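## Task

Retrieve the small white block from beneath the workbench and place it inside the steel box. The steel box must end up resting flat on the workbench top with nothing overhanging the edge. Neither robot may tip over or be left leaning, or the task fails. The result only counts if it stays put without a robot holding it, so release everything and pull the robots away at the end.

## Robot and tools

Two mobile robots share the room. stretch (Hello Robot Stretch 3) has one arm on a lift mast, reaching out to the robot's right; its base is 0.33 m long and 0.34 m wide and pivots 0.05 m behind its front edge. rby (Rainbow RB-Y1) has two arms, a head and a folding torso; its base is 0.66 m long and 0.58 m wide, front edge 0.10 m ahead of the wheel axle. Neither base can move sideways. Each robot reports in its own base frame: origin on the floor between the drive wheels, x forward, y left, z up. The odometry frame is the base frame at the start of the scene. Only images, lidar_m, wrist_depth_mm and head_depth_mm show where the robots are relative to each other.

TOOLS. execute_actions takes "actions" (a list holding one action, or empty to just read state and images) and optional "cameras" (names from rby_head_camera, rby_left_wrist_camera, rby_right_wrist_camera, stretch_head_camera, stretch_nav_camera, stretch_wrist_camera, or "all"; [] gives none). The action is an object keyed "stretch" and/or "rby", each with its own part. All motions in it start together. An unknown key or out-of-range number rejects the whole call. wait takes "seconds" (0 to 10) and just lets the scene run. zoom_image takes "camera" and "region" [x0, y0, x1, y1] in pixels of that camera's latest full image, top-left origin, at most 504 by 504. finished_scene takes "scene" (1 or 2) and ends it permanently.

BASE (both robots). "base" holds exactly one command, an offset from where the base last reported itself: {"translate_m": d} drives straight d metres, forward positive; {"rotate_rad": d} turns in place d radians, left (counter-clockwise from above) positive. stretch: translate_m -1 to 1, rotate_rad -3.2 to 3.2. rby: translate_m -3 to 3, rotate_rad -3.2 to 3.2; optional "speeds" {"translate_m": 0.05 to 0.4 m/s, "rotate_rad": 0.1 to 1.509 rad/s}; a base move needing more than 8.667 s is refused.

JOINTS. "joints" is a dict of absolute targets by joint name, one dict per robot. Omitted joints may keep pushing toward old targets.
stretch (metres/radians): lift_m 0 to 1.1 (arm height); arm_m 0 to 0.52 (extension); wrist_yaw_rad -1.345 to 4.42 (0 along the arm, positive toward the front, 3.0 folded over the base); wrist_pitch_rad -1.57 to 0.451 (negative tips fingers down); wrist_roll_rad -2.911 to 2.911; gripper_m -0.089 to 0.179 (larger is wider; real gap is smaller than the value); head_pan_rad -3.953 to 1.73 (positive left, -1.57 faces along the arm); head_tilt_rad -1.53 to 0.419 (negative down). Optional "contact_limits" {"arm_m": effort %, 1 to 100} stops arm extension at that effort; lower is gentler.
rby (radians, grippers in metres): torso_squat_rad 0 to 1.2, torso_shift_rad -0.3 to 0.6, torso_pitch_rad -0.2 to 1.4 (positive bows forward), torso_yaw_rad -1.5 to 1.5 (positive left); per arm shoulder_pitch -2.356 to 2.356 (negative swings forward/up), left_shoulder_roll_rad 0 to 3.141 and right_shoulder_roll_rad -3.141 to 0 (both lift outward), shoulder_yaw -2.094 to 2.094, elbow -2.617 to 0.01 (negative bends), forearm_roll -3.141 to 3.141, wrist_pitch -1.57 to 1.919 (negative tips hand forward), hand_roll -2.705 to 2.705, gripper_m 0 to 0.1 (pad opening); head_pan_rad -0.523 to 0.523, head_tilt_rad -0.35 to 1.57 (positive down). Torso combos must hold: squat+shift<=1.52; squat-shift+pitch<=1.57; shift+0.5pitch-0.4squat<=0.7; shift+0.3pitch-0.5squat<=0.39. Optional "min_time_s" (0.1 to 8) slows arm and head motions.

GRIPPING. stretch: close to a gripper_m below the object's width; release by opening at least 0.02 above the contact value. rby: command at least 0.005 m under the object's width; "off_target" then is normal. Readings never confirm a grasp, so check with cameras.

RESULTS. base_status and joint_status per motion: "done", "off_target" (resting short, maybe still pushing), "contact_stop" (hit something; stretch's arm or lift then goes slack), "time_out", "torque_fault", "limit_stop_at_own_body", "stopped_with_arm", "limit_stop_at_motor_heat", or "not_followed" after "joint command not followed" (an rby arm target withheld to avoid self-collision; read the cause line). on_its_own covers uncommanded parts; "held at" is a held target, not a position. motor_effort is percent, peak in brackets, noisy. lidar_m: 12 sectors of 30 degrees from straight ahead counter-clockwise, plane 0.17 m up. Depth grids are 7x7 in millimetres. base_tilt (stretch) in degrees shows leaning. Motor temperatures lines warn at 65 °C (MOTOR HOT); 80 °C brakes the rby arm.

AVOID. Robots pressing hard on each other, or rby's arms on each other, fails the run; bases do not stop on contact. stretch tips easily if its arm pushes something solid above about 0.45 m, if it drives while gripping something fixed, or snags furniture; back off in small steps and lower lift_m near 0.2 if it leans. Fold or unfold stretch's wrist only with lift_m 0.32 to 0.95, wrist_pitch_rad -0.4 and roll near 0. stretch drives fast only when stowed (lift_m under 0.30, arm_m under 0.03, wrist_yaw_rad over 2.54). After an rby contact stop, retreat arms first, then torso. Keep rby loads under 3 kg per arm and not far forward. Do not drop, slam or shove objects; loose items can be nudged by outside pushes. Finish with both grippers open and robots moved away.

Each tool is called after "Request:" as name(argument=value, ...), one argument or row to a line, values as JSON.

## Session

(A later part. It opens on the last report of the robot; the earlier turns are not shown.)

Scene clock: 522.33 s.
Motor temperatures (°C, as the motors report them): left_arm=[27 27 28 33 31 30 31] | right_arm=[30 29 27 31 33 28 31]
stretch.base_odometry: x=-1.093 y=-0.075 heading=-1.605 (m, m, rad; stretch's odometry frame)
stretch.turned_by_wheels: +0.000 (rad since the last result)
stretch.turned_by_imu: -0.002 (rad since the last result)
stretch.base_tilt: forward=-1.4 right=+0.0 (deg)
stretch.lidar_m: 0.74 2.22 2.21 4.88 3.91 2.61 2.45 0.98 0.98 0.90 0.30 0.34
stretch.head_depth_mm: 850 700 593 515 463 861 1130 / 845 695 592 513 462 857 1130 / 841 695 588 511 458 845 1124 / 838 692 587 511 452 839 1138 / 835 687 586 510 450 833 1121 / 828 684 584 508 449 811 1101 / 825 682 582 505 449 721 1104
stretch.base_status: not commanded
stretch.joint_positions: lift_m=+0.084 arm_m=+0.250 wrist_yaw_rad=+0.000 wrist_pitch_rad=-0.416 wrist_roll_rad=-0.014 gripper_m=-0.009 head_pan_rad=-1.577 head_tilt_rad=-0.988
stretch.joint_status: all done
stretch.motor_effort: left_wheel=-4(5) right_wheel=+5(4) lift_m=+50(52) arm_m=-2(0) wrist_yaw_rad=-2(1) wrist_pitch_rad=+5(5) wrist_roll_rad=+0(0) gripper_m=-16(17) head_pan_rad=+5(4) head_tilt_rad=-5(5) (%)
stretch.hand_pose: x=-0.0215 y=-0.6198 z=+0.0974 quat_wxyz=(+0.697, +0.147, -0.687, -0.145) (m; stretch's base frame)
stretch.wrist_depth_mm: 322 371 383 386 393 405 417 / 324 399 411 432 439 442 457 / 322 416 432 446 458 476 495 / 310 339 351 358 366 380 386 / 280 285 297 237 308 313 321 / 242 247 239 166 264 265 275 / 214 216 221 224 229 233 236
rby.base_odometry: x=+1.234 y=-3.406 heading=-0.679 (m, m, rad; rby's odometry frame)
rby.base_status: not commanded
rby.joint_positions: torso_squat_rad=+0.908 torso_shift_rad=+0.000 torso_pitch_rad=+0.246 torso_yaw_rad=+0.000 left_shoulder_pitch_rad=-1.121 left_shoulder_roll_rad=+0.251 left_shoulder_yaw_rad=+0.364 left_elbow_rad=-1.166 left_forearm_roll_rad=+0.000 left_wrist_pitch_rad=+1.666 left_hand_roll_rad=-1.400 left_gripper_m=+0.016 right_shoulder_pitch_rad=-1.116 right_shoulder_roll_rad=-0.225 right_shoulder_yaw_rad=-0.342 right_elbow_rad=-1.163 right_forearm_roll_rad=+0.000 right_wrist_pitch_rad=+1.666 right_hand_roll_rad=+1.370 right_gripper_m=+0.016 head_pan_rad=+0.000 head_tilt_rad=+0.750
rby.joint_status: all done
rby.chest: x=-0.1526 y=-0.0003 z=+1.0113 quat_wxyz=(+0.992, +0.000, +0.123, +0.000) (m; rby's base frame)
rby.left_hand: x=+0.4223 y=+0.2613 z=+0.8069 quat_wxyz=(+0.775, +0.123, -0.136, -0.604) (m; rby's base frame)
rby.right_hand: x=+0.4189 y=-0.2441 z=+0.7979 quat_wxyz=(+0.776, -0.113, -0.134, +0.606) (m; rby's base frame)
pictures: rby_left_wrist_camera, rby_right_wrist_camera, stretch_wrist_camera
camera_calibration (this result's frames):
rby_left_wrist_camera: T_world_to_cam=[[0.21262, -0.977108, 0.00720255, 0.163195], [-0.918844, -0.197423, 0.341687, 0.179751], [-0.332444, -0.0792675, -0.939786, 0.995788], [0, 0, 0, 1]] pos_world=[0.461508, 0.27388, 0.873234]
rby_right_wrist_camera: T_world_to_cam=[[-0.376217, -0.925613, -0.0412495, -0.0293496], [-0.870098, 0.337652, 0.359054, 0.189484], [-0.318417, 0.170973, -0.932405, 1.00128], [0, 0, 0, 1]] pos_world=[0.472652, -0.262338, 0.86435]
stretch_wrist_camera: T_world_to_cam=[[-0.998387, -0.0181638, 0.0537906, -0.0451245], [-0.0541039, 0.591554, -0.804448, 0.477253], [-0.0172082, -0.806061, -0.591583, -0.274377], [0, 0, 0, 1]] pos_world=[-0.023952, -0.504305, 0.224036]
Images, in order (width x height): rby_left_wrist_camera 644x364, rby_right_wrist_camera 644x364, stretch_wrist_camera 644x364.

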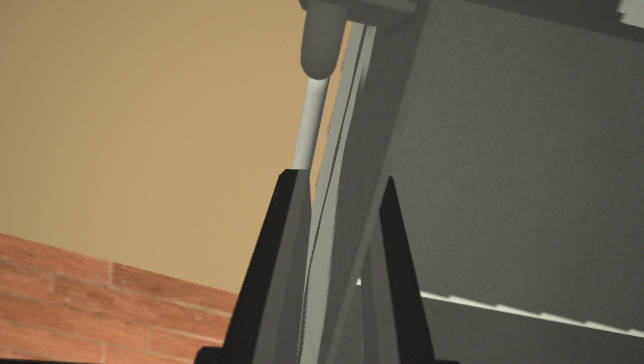

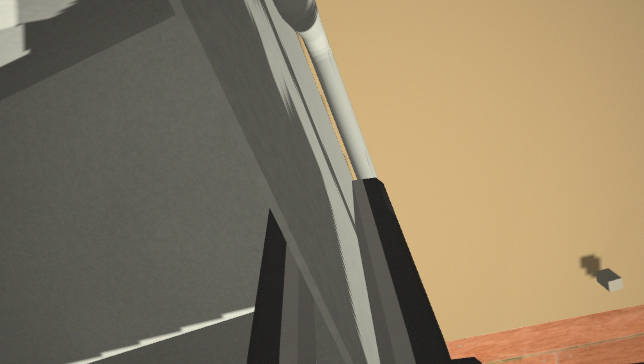

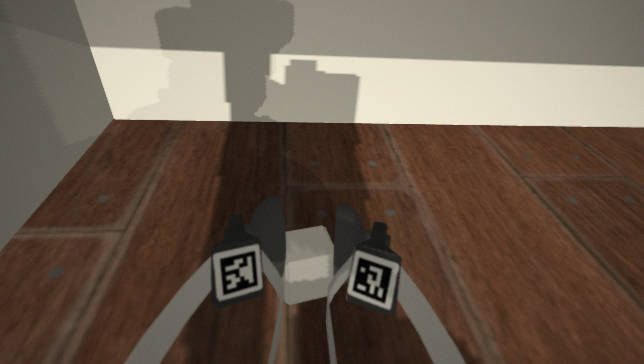

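Request:
execute_actions(
  actions=[],
)

Scene clock: 536.53 s.
Motor temperatures (°C, as the motors report them): left_arm=[27 27 28 33 30 30 31] | right_arm=[30 29 27 31 33 28 31]
stretch.base_odometry: x=-1.093 y=-0.075 heading=-1.605 (m, m, rad; stretch's odometry frame)
stretch.turned_by_wheels: +0.000 (rad since the last result)
stretch.turned_by_imu: -0.001 (rad since the last result)
stretch.base_tilt: forward=-1.4 right=+0.1 (deg)
stretch.lidar_m: 0.74 2.22 2.21 4.90 3.89 2.63 2.45 0.98 0.98 0.90 0.30 0.34
stretch.head_depth_mm: 848 699 592 515 462 857 1128 / 846 696 591 513 462 852 1131 / 843 694 589 512 459 847 1121 / 836 691 588 510 452 839 1138 / 835 688 584 509 450 838 1118 / 827 683 584 506 449 811 1101 / 824 683 581 506 449 724 1097
stretch.base_status: not commanded
stretch.joint_positions: lift_m=+0.084 arm_m=+0.250 wrist_yaw_rad=+0.000 wrist_pitch_rad=-0.416 wrist_roll_rad=-0.014 gripper_m=-0.009 head_pan_rad=-1.577 head_tilt_rad=-0.988
stretch.joint_status: all done
stretch.motor_effort: left_wheel=-5(5) right_wheel=+4(4) lift_m=+50(52) arm_m=-3(0) wrist_yaw_rad=-1(1) wrist_pitch_rad=+5(5) wrist_roll_rad=+0(0) gripper_m=-17(17) head_pan_rad=+3(4) head_tilt_rad=-5(5) (%)
stretch.hand_pose: x=-0.0215 y=-0.6198 z=+0.0974 quat_wxyz=(+0.697, +0.147, -0.687, -0.145) (m; stretch's base frame)
stretch.wrist_depth_mm: 322 367 378 386 398 405 413 / 320 400 412 423 440 443 461 / 322 415 426 450 458 471 491 / 308 337 346 356 368 380 392 / 282 284 300 236 310 312 323 / 243 248 240 165 264 265 274 / 214 215 219 224 228 232 238
rby.base_odometry: x=+1.234 y=-3.406 heading=-0.679 (m, m, rad; rby's odometry frame)
rby.base_status: not commanded
rby.joint_positions: torso_squat_rad=+0.908 torso_shift_rad=+0.000 torso_pitch_rad=+0.246 torso_yaw_rad=+0.000 left_shoulder_pitch_rad=-1.121 left_shoulder_roll_rad=+0.251 left_shoulder_yaw_rad=+0.364 left_elbow_rad=-1.166 left_forearm_roll_rad=+0.000 left_wrist_pitch_rad=+1.666 left_hand_roll_rad=-1.400 left_gripper_m=+0.016 right_shoulder_pitch_rad=-1.116 right_shoulder_roll_rad=-0.225 right_shoulder_yaw_rad=-0.342 right_elbow_rad=-1.163 right_forearm_roll_rad=+0.000 right_wrist_pitch_rad=+1.666 right_hand_roll_rad=+1.370 right_gripper_m=+0.016 head_pan_rad=+0.000 head_tilt_rad=+0.750
rby.joint_status: all done
rby.chest: x=-0.1526 y=-0.0003 z=+1.0113 quat_wxyz=(+0.992, +0.000, +0.123, +0.000) (m; rby's base frame)
rby.left_hand: x=+0.4223 y=+0.2613 z=+0.8069 quat_wxyz=(+0.775, +0.123, -0.136, -0.604) (m; rby's base frame)
rby.right_hand: x=+0.4189 y=-0.2441 z=+0.7979 quat_wxyz=(+0.776, -0.113, -0.134, +0.606) (m; rby's base frame)
pictures: rby_head_camera, rby_left_wrist_camera, rby_right_wrist_camera, stretch_head_camera (sideways: a quarter turn clockwise sets it upright), stretch_nav_camera (sideways: a quarter turn counterclockwise sets it upright), stretch_wrist_camera
camera_calibration (this result's frames):
rby_head_camera: T_world_to_cam=[[-0.0412752, -0.997937, -0.0491647, 0.0547283], [-0.799275, 0.0625052, -0.597706, 0.706623], [0.599546, 0.0146257, -0.800207, 0.963716], [0, 0, 0, 1]] pos_world=[-0.010747, -0.00364723, 1.19622]
rby_left_wrist_camera: T_world_to_cam=[[0.21262, -0.977109, 0.00720285, 0.163195], [-0.918844, -0.197422, 0.341688, 0.179751], [-0.332444, -0.0792677, -0.939786, 0.995788], [0, 0, 0, 1]] pos_world=[0.461508, 0.27388, 0.873233]
rby_right_wrist_camera: T_world_to_cam=[[-0.376217, -0.925613, -0.0412495, -0.0293496], [-0.870098, 0.337652, 0.359054, 0.189484], [-0.318417, 0.170973, -0.932405, 1.00128], [0, 0, 0, 1]] pos_world=[0.472651, -0.262338, 0.86435]
stretch_head_camera: T_world_to_cam=[[-0.00787351, 0.788987, -0.614359, 0.814544], [0.999829, 0.0165002, 0.0083767, -0.0141056], [0.0167462, -0.614188, -0.788982, 0.985878], [0, 0, 0, 1]] pos_world=[0.00400681, -0.0369173, 1.27838]
stretch_nav_camera: T_world_to_cam=[[-0.0122622, -0.827236, 0.56172, -0.693152], [-0.997086, 0.0524185, 0.0554297, -0.0130449], [-0.075298, -0.559404, -0.825468, 1.03849], [0, 0, 0, 1]] pos_world=[0.0566894, 0.00821665, 1.24732]
stretch_wrist_camera: T_world_to_cam=[[-0.998387, -0.0181637, 0.0537904, -0.0451244], [-0.0541036, 0.591554, -0.804448, 0.477253], [-0.0172082, -0.806061, -0.591583, -0.274377], [0, 0, 0, 1]] pos_world=[-0.023952, -0.504305, 0.224036]
Images, in order (width x height): rby_head_camera 896x504, rby_left_wrist_camera 644x364, rby_right_wrist_camera 644x364, stretch_head_camera 896x504, stretch_nav_camera 672x504, stretch_wrist_camera 644x364.

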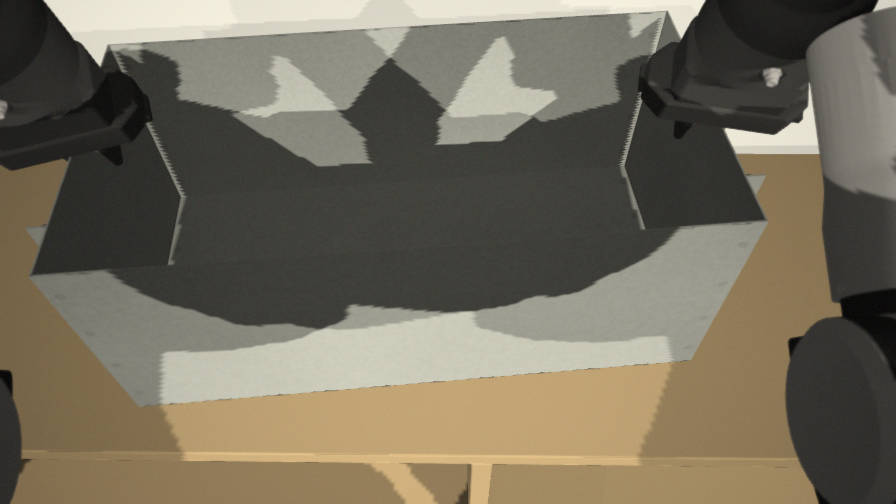

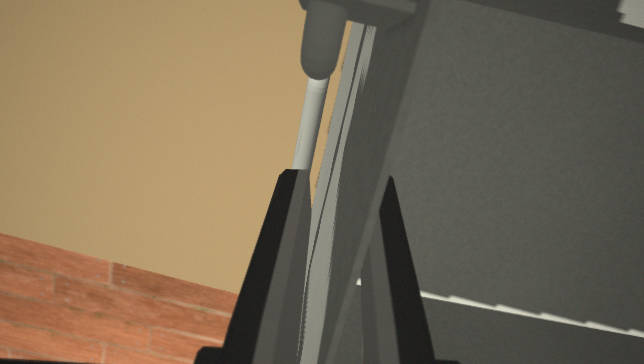

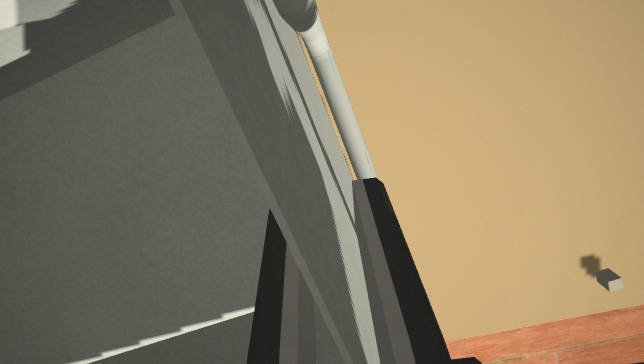

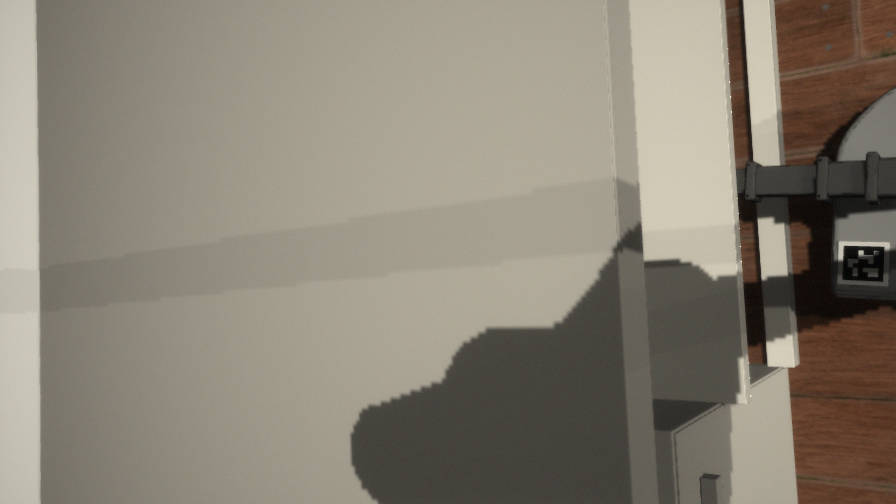

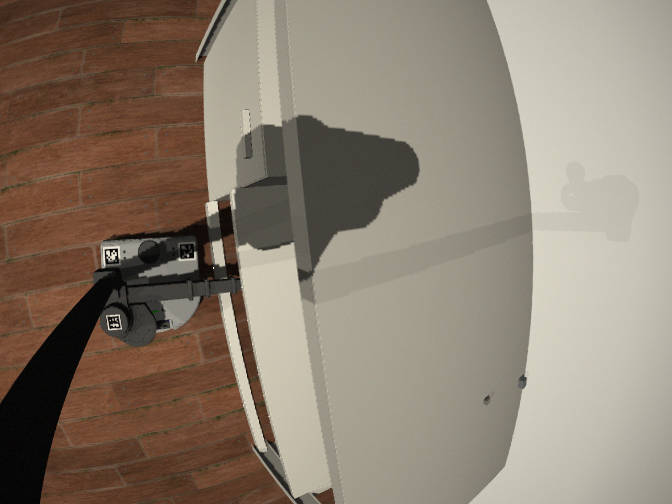

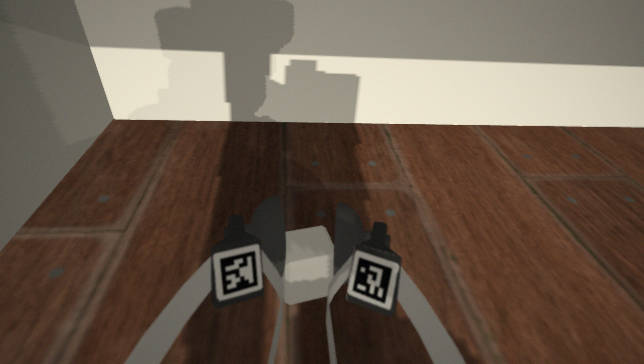

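Request:
execute_actions(
  actions=[
    {"rby": {"joints": {"left_gripper_m": 0.0, "right_gripper_m": 0.0}}, "stretch": {"joints": {"arm_m": 0.0, "lift_m": 0.1}}},
  ],
)

Scene clock: 567.27 s.
Motor temperatures (°C, as the motors report them): left_arm=[27 27 28 33 30 30 31] | right_arm=[30 29 27 31 33 28 31]
stretch.base_odometry: x=-1.093 y=-0.075 heading=-1.605 (m, m, rad; stretch's odometry frame)
stretch.turned_by_wheels: +0.000 (rad since the last result)
stretch.turned_by_imu: -0.002 (rad since the last result)
stretch.base_tilt: forward=-1.4 right=+0.1 (deg)
stretch.lidar_m: 0.74 2.22 2.21 4.87 3.90 2.62 2.46 0.98 0.98 0.90 0.30 0.34
stretch.head_depth_mm: 849 698 593 515 462 856 1127 / 847 696 591 513 460 855 1128 / 840 692 590 512 460 857 1138 / 839 689 587 510 451 838 - / 836 687 587 508 450 838 1121 / 828 686 583 507 450 812 1098 / 825 683 580 507 448 724 1104
stretch.base_status: not commanded
stretch.joint_positions: lift_m=+0.100 arm_m=+0.001 wrist_yaw_rad=-0.001 wrist_pitch_rad=-0.361 wrist_roll_rad=-0.014 gripper_m=-0.009 head_pan_rad=-1.577 head_tilt_rad=-0.988
stretch.joint_status: all done
stretch.motor_effort: left_wheel=-4(4) right_wheel=+4(5) lift_m=+45(52) arm_m=-9(8) wrist_yaw_rad=+2(2) wrist_pitch_rad=-12(15) wrist_roll_rad=+0(0) gripper_m=-16(16) head_pan_rad=+4(4) head_tilt_rad=-6(6) (%)
stretch.hand_pose: x=-0.0219 y=-0.3771 z=+0.1251 quat_wxyz=(+0.701, +0.128, -0.690, -0.127) (m; stretch's base frame)
stretch.wrist_depth_mm: 296 457 610 616 627 647 664 / 295 444 636 668 672 699 714 / 295 450 526 559 579 613 616 / 295 389 424 430 440 464 474 / 294 330 353 263 360 369 375 / 273 285 274 165 305 306 315 / 243 246 252 256 261 267 271
rby.base_odometry: x=+1.234 y=-3.406 heading=-0.679 (m, m, rad; rby's odometry frame)
rby.base_status: not commanded
rby.joint_positions: torso_squat_rad=+0.908 torso_shift_rad=+0.000 torso_pitch_rad=+0.246 torso_yaw_rad=+0.000 left_shoulder_pitch_rad=-1.121 left_shoulder_roll_rad=+0.250 left_shoulder_yaw_rad=+0.364 left_elbow_rad=-1.166 left_forearm_roll_rad=+0.001 left_wrist_pitch_rad=+1.666 left_hand_roll_rad=-1.400 left_gripper_m=+0.006 right_shoulder_pitch_rad=-1.116 right_shoulder_roll_rad=-0.225 right_shoulder_yaw_rad=-0.342 right_elbow_rad=-1.163 right_forearm_roll_rad=+0.000 right_wrist_pitch_rad=+1.666 right_hand_roll_rad=+1.370 right_gripper_m=+0.009 head_pan_rad=+0.000 head_tilt_rad=+0.750
rby.joint_status: left_gripper_m off_target (ended at +0.006, target +0.000); right_gripper_m off_target (ended at +0.009, target +0.000)
rby.chest: x=-0.1526 y=-0.0003 z=+1.0113 quat_wxyz=(+0.992, +0.000, +0.123, +0.000) (m; rby's base frame)
rby.left_hand: x=+0.4223 y=+0.2606 z=+0.8068 quat_wxyz=(+0.775, +0.123, -0.137, -0.605) (m; rby's base frame)
rby.right_hand: x=+0.4189 y=-0.2440 z=+0.7979 quat_wxyz=(+0.776, -0.113, -0.134, +0.606) (m; rby's base frame)
pictures: rby_head_camera, rby_left_wrist_camera, rby_right_wrist_camera, stretch_head_camera (sideways: a quarter turn clockwise sets it upright), stretch_nav_camera (sideways: a quarter turn counterclockwise sets it upright), stretch_wrist_camera
camera_calibration (this result's frames):
rby_head_camera: T_world_to_cam=[[-0.0412988, -0.997937, -0.0491589, 0.0547188], [-0.799274, 0.0625206, -0.597706, 0.706623], [0.599546, 0.0146069, -0.800207, 0.963717], [0, 0, 0, 1]] pos_world=[-0.0107471, -0.00364957, 1.19622]
rby_left_wrist_camera: T_world_to_cam=[[0.211582, -0.977326, 0.00818666, 0.162221], [-0.9191, -0.196114, 0.341753, 0.179397], [-0.332399, -0.0798331, -0.939754, 0.995807], [0, 0, 0, 1]] pos_world=[0.461566, 0.273224, 0.873176]
rby_right_wrist_camera: T_world_to_cam=[[-0.376039, -0.925681, -0.0413461, -0.0293302], [-0.870169, 0.337451, 0.359072, 0.189437], [-0.318434, 0.171003, -0.932394, 1.00126], [0, 0, 0, 1]] pos_world=[0.472648, -0.262295, 0.864334]
stretch_head_camera: T_world_to_cam=[[-0.0078749, 0.788991, -0.614355, 0.814538], [0.999829, 0.016502, 0.00837682, -0.0141057], [0.0167473, -0.614184, -0.788985, 0.985883], [0, 0, 0, 1]] pos_world=[0.00400687, -0.0369172, 1.27838]
stretch_nav_camera: T_world_to_cam=[[-0.0122607, -0.827239, 0.561716, -0.693146], [-0.997086, 0.0524164, 0.0554299, -0.0130452], [-0.0752969, -0.5594, -0.825471, 1.03849], [0, 0, 0, 1]] pos_world=[0.0566894, 0.00821703, 1.24732]
stretch_wrist_camera: T_world_to_cam=[[-0.998411, -0.0135463, 0.0546914, -0.0409571], [-0.0531899, 0.546815, -0.835562, 0.342958], [-0.0185872, -0.837144, -0.546666, -0.0797388], [0, 0, 0, 1]] pos_world=[-0.0241323, -0.254842, 0.245212]
Images, in order (width x height): rby_head_camera 896x504, rby_left_wrist_camera 644x364, rby_right_wrist_camera 644x364, stretch_head_camera 896x504, stretch_nav_camera 672x504, stretch_wrist_camera 644x364.

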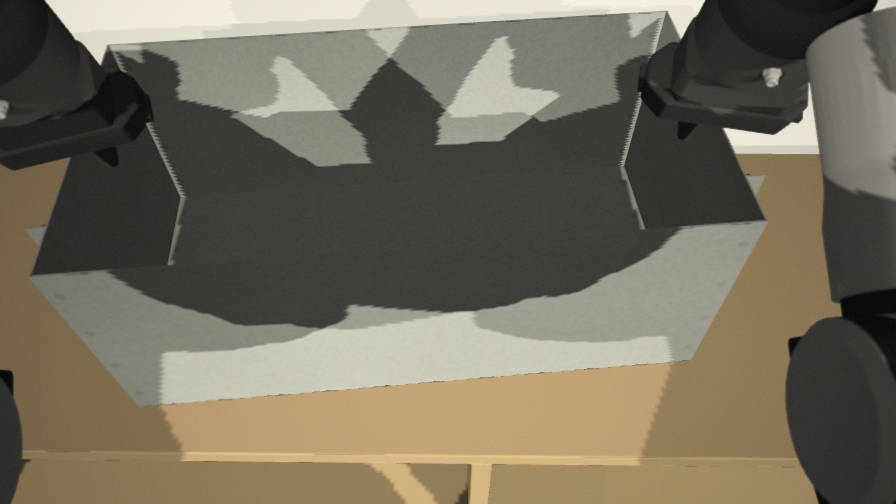

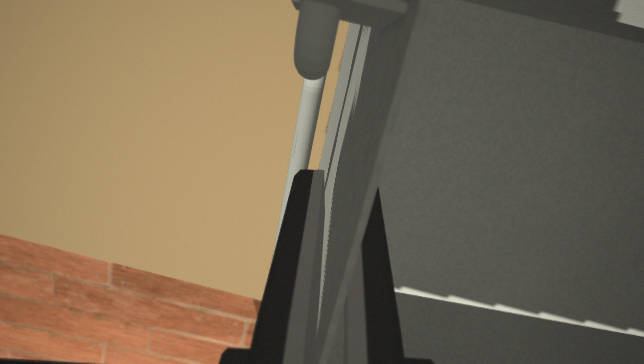

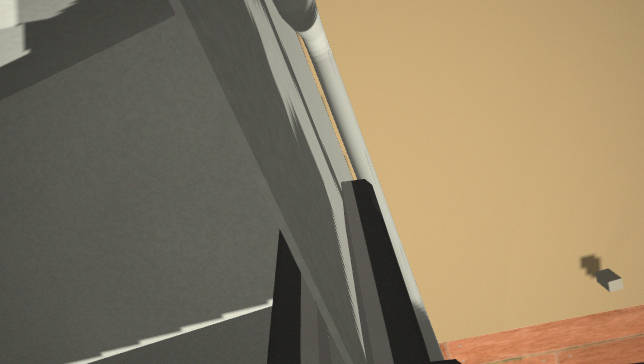

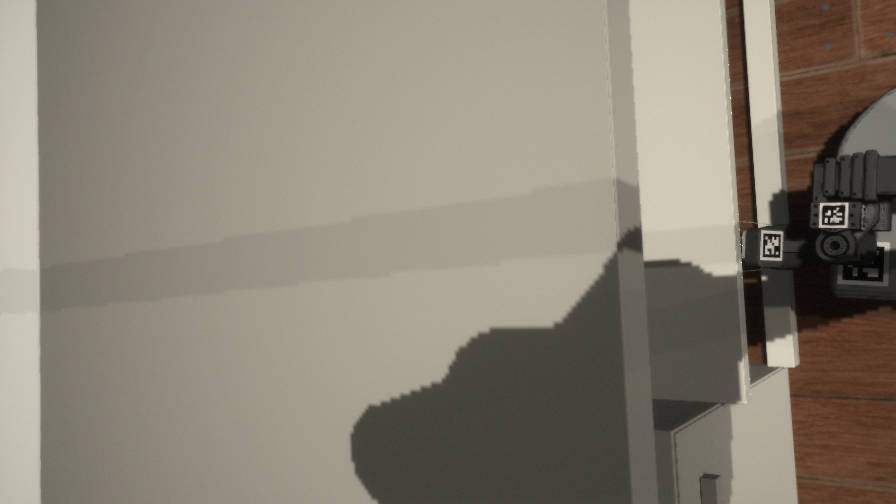

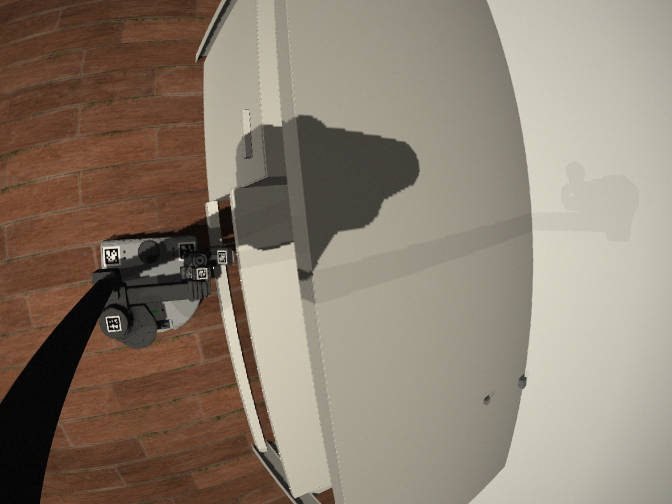

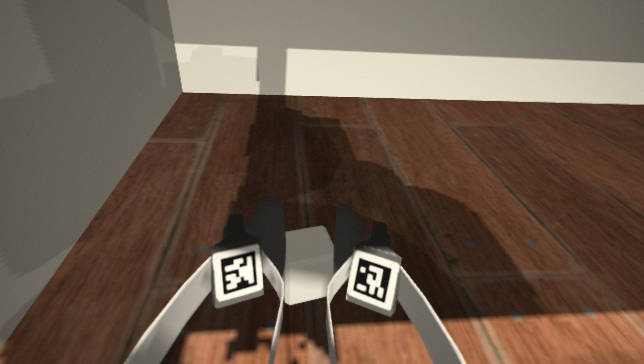

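Request:
execute_actions(
  actions=[
    {"rby": {"joints": {"torso_squat_rad": 0.875}}, "stretch": {"base": {"rotate_rad": -0.27}, "joints": {"wrist_pitch_rad": -0.3, "lift_m": 0.125}}},
  ],
)

Scene clock: 571.57 s.
Motor temperatures (°C, as the motors report them): left_arm=[27 27 28 33 30 30 31] | right_arm=[30 29 27 31 33 28 31]
stretch.base_odometry: x=-1.093 y=-0.075 heading=-1.874 (m, m, rad; stretch's odometry frame)
stretch.turned_by_wheels: -0.270 (rad since the last result)
stretch.turned_by_imu: -0.268 (rad since the last result)
stretch.base_tilt: forward=-1.3 right=+0.1 (deg)
stretch.lidar_m: 0.44 2.19 2.33 2.21 4.89 3.05 2.46 0.98 1.08 0.92 0.36 0.30
stretch.head_depth_mm: 849 698 594 515 896 1223 1132 / 847 697 591 514 498 1196 1138 / 840 693 590 513 476 1157 1151 / 840 691 586 509 460 851 - / 835 688 584 509 450 824 1121 / 830 686 583 507 450 798 1084 / 824 683 582 507 449 684 1015
stretch.base_status: done
stretch.joint_positions: lift_m=+0.124 arm_m=+0.000 wrist_yaw_rad=-0.001 wrist_pitch_rad=-0.321 wrist_roll_rad=-0.014 gripper_m=-0.009 head_pan_rad=-1.577 head_tilt_rad=-0.988
stretch.joint_status: all done
stretch.motor_effort: left_wheel=+3(8) right_wheel=-4(8) lift_m=+50(53) arm_m=-3(9) wrist_yaw_rad=+0(0) wrist_pitch_rad=+7(13) wrist_roll_rad=+0(0) gripper_m=-17(16) head_pan_rad=+3(5) head_tilt_rad=-5(5) (%)
stretch.hand_pose: x=-0.0217 y=-0.3807 z=+0.1593 quat_wxyz=(+0.703, +0.114, -0.693, -0.113) (m; stretch's base frame)
stretch.wrist_depth_mm: 528 575 616 664 733 816 767 / 555 618 645 721 802 887 794 / 575 606 647 668 697 739 738 / 462 478 496 510 533 538 573 / 379 386 412 295 426 426 445 / 325 331 319 165 357 359 367 / 279 281 289 291 301 304 313
rby.base_odometry: x=+1.234 y=-3.406 heading=-0.679 (m, m, rad; rby's odometry frame)
rby.base_status: not commanded
rby.joint_positions: torso_squat_rad=+0.875 torso_shift_rad=+0.001 torso_pitch_rad=+0.248 torso_yaw_rad=+0.000 left_shoulder_pitch_rad=-1.117 left_shoulder_roll_rad=+0.250 left_shoulder_yaw_rad=+0.364 left_elbow_rad=-1.164 left_forearm_roll_rad=+0.000 left_wrist_pitch_rad=+1.666 left_hand_roll_rad=-1.400 left_gripper_m=+0.006 right_shoulder_pitch_rad=-1.113 right_shoulder_roll_rad=-0.223 right_shoulder_yaw_rad=-0.342 right_elbow_rad=-1.161 right_forearm_roll_rad=+0.000 right_wrist_pitch_rad=+1.666 right_hand_roll_rad=+1.370 right_gripper_m=+0.009 head_pan_rad=+0.000 head_tilt_rad=+0.750
rby.joint_status: all done
rby.chest: x=-0.1517 y=-0.0002 z=+1.0292 quat_wxyz=(+0.992, +0.000, +0.124, +0.000) (m; rby's base frame)
rby.left_hand: x=+0.4214 y=+0.2609 z=+0.8208 quat_wxyz=(+0.776, +0.120, -0.134, -0.605) (m; rby's base frame)
rby.right_hand: x=+0.4182 y=-0.2437 z=+0.8123 quat_wxyz=(+0.776, -0.111, -0.131, +0.606) (m; rby's base frame)
pictures: rby_head_camera, rby_left_wrist_camera, rby_right_wrist_camera, stretch_head_camera (sideways: a quarter turn clockwise sets it upright), stretch_nav_camera (sideways: a quarter turn counterclockwise sets it upright), stretch_wrist_camera
camera_calibration (this result's frames):
rby_head_camera: T_world_to_cam=[[-0.0413721, -0.99794, -0.0490351, 0.0555216], [-0.800486, 0.0624756, -0.596086, 0.716215], [0.597922, 0.0145906, -0.801422, 0.978495], [0, 0, 0, 1]] pos_world=[-0.00944656, -0.00361556, 1.21384]
rby_left_wrist_camera: T_world_to_cam=[[0.212294, -0.977182, 0.00677272, 0.163415], [-0.916115, -0.196606, 0.3494, 0.166403], [-0.340096, -0.0803802, -0.936949, 1.00977], [0, 0, 0, 1]] pos_world=[0.46117, 0.273567, 0.886853]
rby_right_wrist_camera: T_world_to_cam=[[-0.376153, -0.925723, -0.0393292, -0.0303068], [-0.867545, 0.336972, 0.365807, 0.176833], [-0.325383, 0.171719, -0.929859, 1.01545], [0, 0, 0, 1]] pos_world=[0.47242, -0.262015, 0.878344]
stretch_head_camera: T_world_to_cam=[[-0.00787331, 0.78899, -0.614356, 0.81454], [0.999829, 0.0164999, 0.00837679, -0.0141057], [0.016746, -0.614185, -0.788985, 0.985882], [0, 0, 0, 1]] pos_world=[0.0040068, -0.0369172, 1.27838]
stretch_nav_camera: T_world_to_cam=[[-0.0122624, -0.827238, 0.561717, -0.693147], [-0.997086, 0.0524185, 0.0554299, -0.0130451], [-0.0752981, -0.5594, -0.82547, 1.03849], [0, 0, 0, 1]] pos_world=[0.0566894, 0.00821685, 1.24732]
stretch_wrist_camera: T_world_to_cam=[[-0.9984, -0.0119784, 0.0552547, -0.0422223], [-0.0535778, 0.512543, -0.856988, 0.363896], [-0.018055, -0.858578, -0.512365, -0.0776763], [0, 0, 0, 1]] pos_world=[-0.0240604, -0.253709, 0.274389]
Images, in order (width x height): rby_head_camera 896x504, rby_left_wrist_camera 644x364, rby_right_wrist_camera 644x364, stretch_head_camera 896x504, stretch_nav_camera 672x504, stretch_wrist_camera 644x364.

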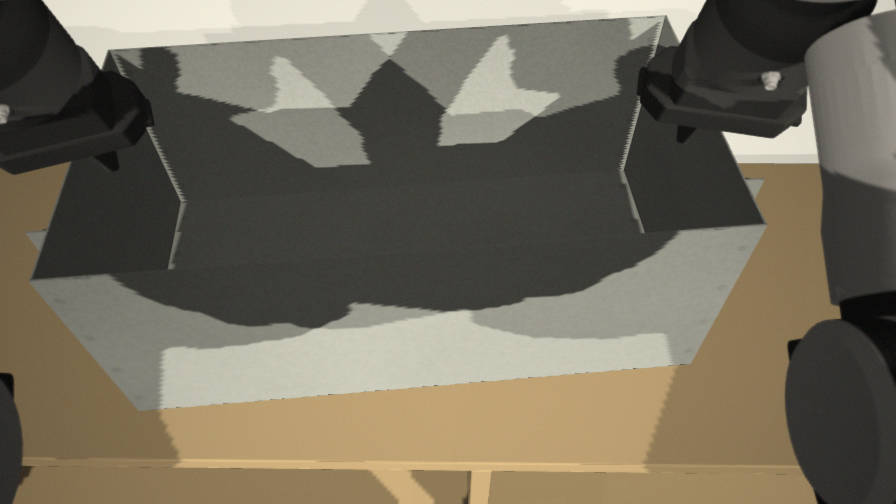

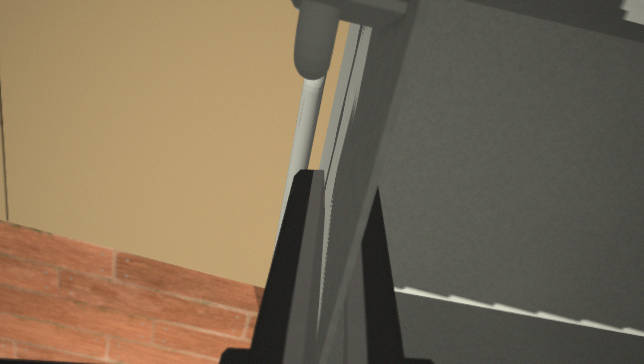

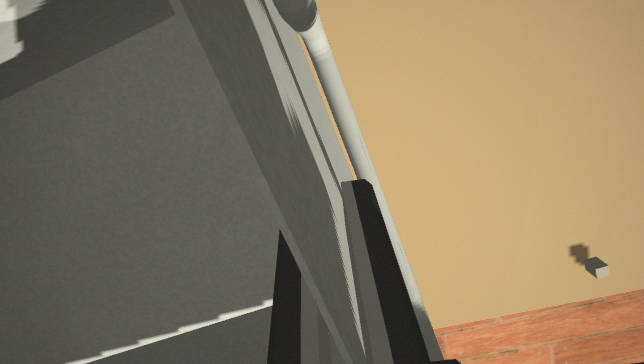

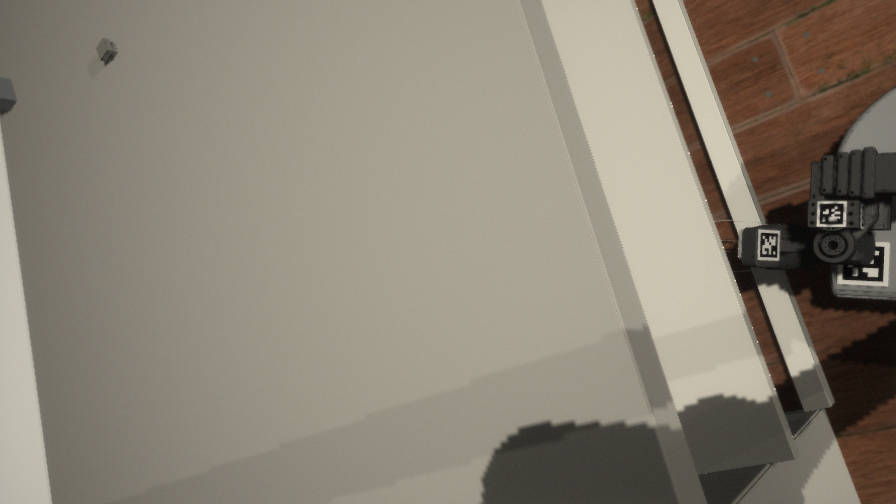

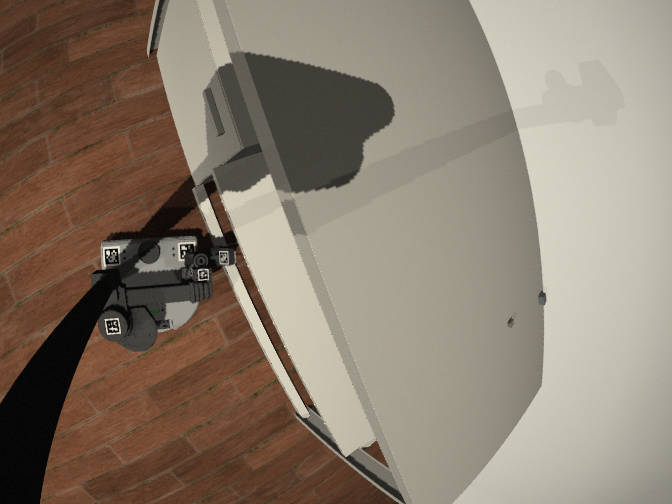

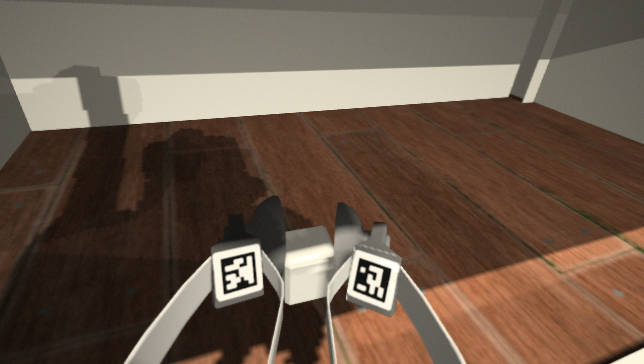

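Request:
execute_actions(
  actions=[
    {"rby": {"base": {"translate_m": -1.3}, "joints": {"torso_squat_rad": 0.0, "torso_pitch_rad": 0.16, "head_tilt_rad": 0.3}}, "stretch": {"base": {"translate_m": -0.42}}},
  ],
)

Scene clock: 614.00 s.
Motor temperatures (°C, as the motors report them): left_arm=[28 27 28 34 30 30 31] | right_arm=[31 29 27 32 33 28 31]
stretch.base_odometry: x=-0.968 y=+0.325 heading=-1.874 (m, m, rad; stretch's odometry frame)
stretch.turned_by_wheels: +0.000 (rad since the last result)
stretch.turned_by_imu: -0.001 (rad since the last result)
stretch.base_tilt: forward=-1.3 right=+0.1 (deg)
stretch.lidar_m: 0.70 2.58 2.55 1.71 1.73 2.57 2.07 2.05 0.67 1.02 1.07 0.68
stretch.head_depth_mm: 849 698 604 1049 1274 1251 1126 / 846 696 591 1026 1280 1241 1143 / 841 693 590 1010 972 1242 1155 / 839 692 586 988 954 1218 - / 836 688 585 547 936 1209 1122 / 828 687 584 534 917 1194 1120 / 827 683 584 522 915 1177 1111
stretch.base_status: done
stretch.joint_positions: lift_m=+0.124 arm_m=+0.000 wrist_yaw_rad=-0.001 wrist_pitch_rad=-0.321 wrist_roll_rad=-0.014 gripper_m=-0.009 head_pan_rad=-1.577 head_tilt_rad=-0.988
stretch.joint_status: not commanded
stretch.motor_effort: left_wheel=+4(6) right_wheel=-3(9) lift_m=+50(50) arm_m=-3(3) wrist_yaw_rad=+1(1) wrist_pitch_rad=+6(6) wrist_roll_rad=+0(0) gripper_m=-16(16) head_pan_rad=+5(4) head_tilt_rad=-5(6) (%)
stretch.hand_pose: x=-0.0217 y=-0.3807 z=+0.1593 quat_wxyz=(+0.703, +0.114, -0.693, -0.113) (m; stretch's base frame)
stretch.wrist_depth_mm: 637 715 750 804 760 542 427 / 695 730 796 889 765 550 432 / 601 621 638 685 695 555 434 / 464 480 490 505 524 533 432 / 382 391 412 295 423 353 397 / 323 329 258 165 317 342 367 / 227 235 250 283 298 305 313
rby.base_odometry: x=+0.222 y=-2.590 heading=-0.679 (m, m, rad; rby's odometry frame)
rby.base_status: done
rby.joint_positions: torso_squat_rad=+0.000 torso_shift_rad=+0.001 torso_pitch_rad=+0.162 torso_yaw_rad=+0.000 left_shoulder_pitch_rad=-1.117 left_shoulder_roll_rad=+0.250 left_shoulder_yaw_rad=+0.364 left_elbow_rad=-1.164 left_forearm_roll_rad=+0.000 left_wrist_pitch_rad=+1.667 left_hand_roll_rad=-1.400 left_gripper_m=+0.006 right_shoulder_pitch_rad=-1.113 right_shoulder_roll_rad=-0.223 right_shoulder_yaw_rad=-0.342 right_elbow_rad=-1.161 right_forearm_roll_rad=+0.000 right_wrist_pitch_rad=+1.667 right_hand_roll_rad=+1.370 right_gripper_m=+0.009 head_pan_rad=+0.000 head_tilt_rad=+0.300
rby.joint_status: all done
rby.chest: x=-0.1775 y=-0.0002 z=+1.2859 quat_wxyz=(+0.997, +0.000, +0.081, +0.000) (m; rby's base frame)
rby.left_hand: x=+0.4112 y=+0.2609 z=+1.1270 quat_wxyz=(+0.769, +0.146, -0.167, -0.599) (m; rby's base frame)
rby.right_hand: x=+0.4088 y=-0.2437 z=+1.1183 quat_wxyz=(+0.770, -0.136, -0.164, +0.601) (m; rby's base frame)
pictures: rby_head_camera, rby_left_wrist_camera, rby_right_wrist_camera, stretch_head_camera (sideways: a quarter turn clockwise sets it upright), stretch_nav_camera (sideways: a quarter turn counterclockwise sets it upright), stretch_wrist_camera
camera_calibration (this result's frames):
rby_head_camera: T_world_to_cam=[[-0.0108297, -0.997931, -0.063371, 0.0915968], [-0.383856, 0.0626681, -0.921264, 1.37122], [0.923329, 0.0143483, -0.383741, 0.635825], [0, 0, 0, 1]] pos_world=[-0.0597328, -0.00364737, 1.51305]
rby_left_wrist_camera: T_world_to_cam=[[0.211011, -0.977168, 0.024824, 0.143697], [-0.942434, -0.19664, 0.270465, 0.14984], [-0.259409, -0.0804663, -0.96241, 1.28873], [0, 0, 0, 1]] pos_world=[0.4452, 0.27358, 1.19619]
rby_right_wrist_camera: T_world_to_cam=[[-0.371423, -0.925728, -0.0712247, 0.0119249], [-0.895474, 0.336903, 0.2909, 0.151851], [-0.245298, 0.171827, -0.954099, 1.29128], [0, 0, 0, 1]] pos_world=[0.457156, -0.261996, 1.18868]
stretch_head_camera: T_world_to_cam=[[-0.00789663, 0.788989, -0.614356, 0.81454], [0.999828, 0.0165295, 0.00837679, -0.0141057], [0.0167642, -0.614184, -0.788984, 0.985881], [0, 0, 0, 1]] pos_world=[0.00400789, -0.0369173, 1.27838]
stretch_nav_camera: T_world_to_cam=[[-0.012238, -0.827239, 0.561717, -0.693148], [-0.997087, 0.052389, 0.0554299, -0.0130451], [-0.0752815, -0.559403, -0.82547, 1.03849], [0, 0, 0, 1]] pos_world=[0.0566892, 0.00821834, 1.24732]
stretch_wrist_camera: T_world_to_cam=[[-0.9984, -0.0119949, 0.0552547, -0.0422247], [-0.0535862, 0.512542, -0.856988, 0.363896], [-0.0180409, -0.858578, -0.512365, -0.077676], [0, 0, 0, 1]] pos_world=[-0.0240586, -0.25371, 0.274389]
Images, in order (width x height): rby_head_camera 896x504, rby_left_wrist_camera 644x364, rby_right_wrist_camera 644x364, stretch_head_camera 896x504, stretch_nav_camera 672x504, stretch_wrist_camera 644x364.

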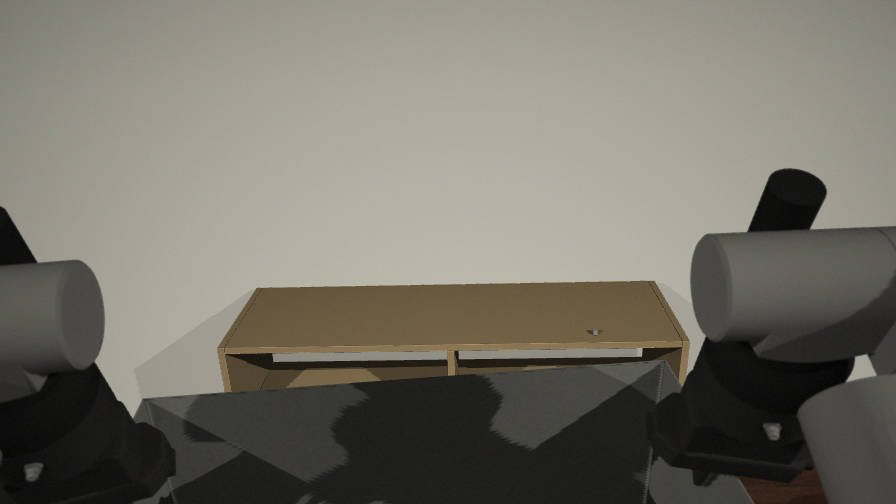

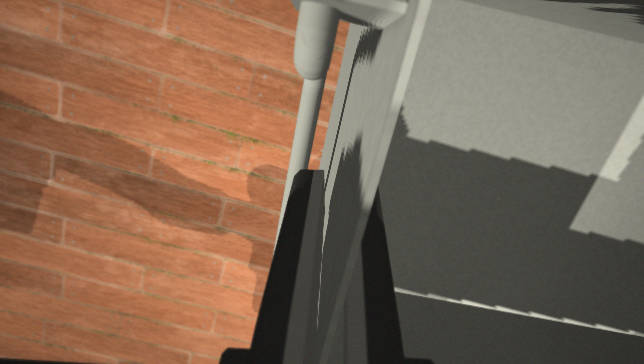

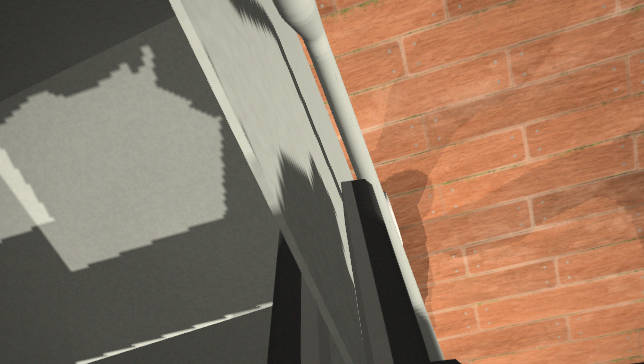

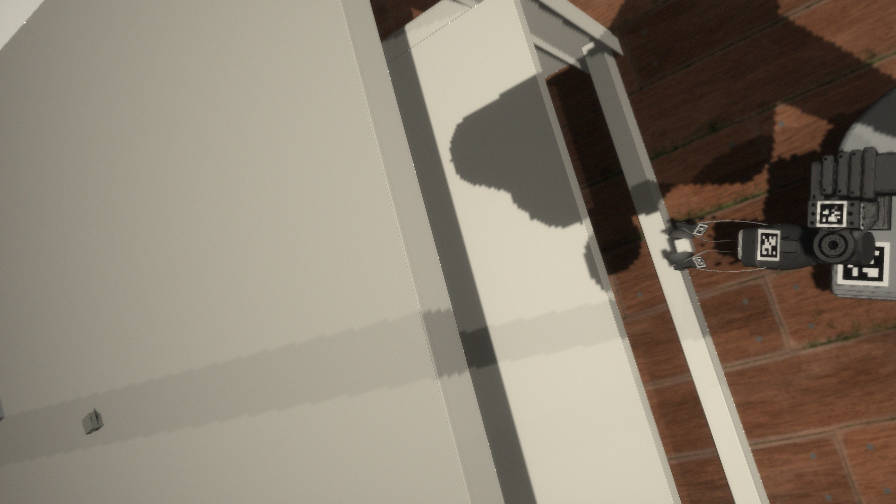

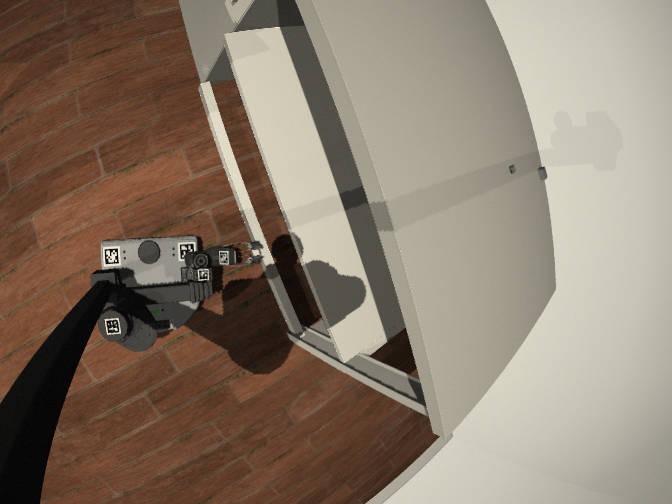

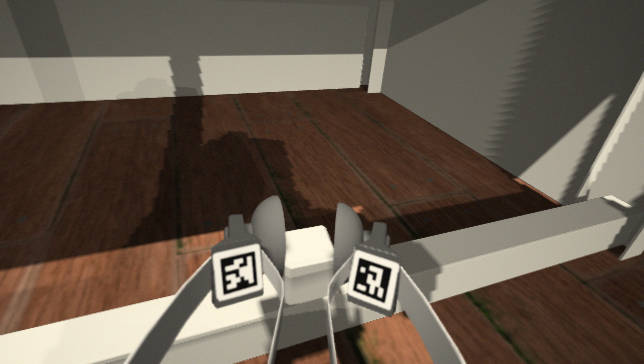

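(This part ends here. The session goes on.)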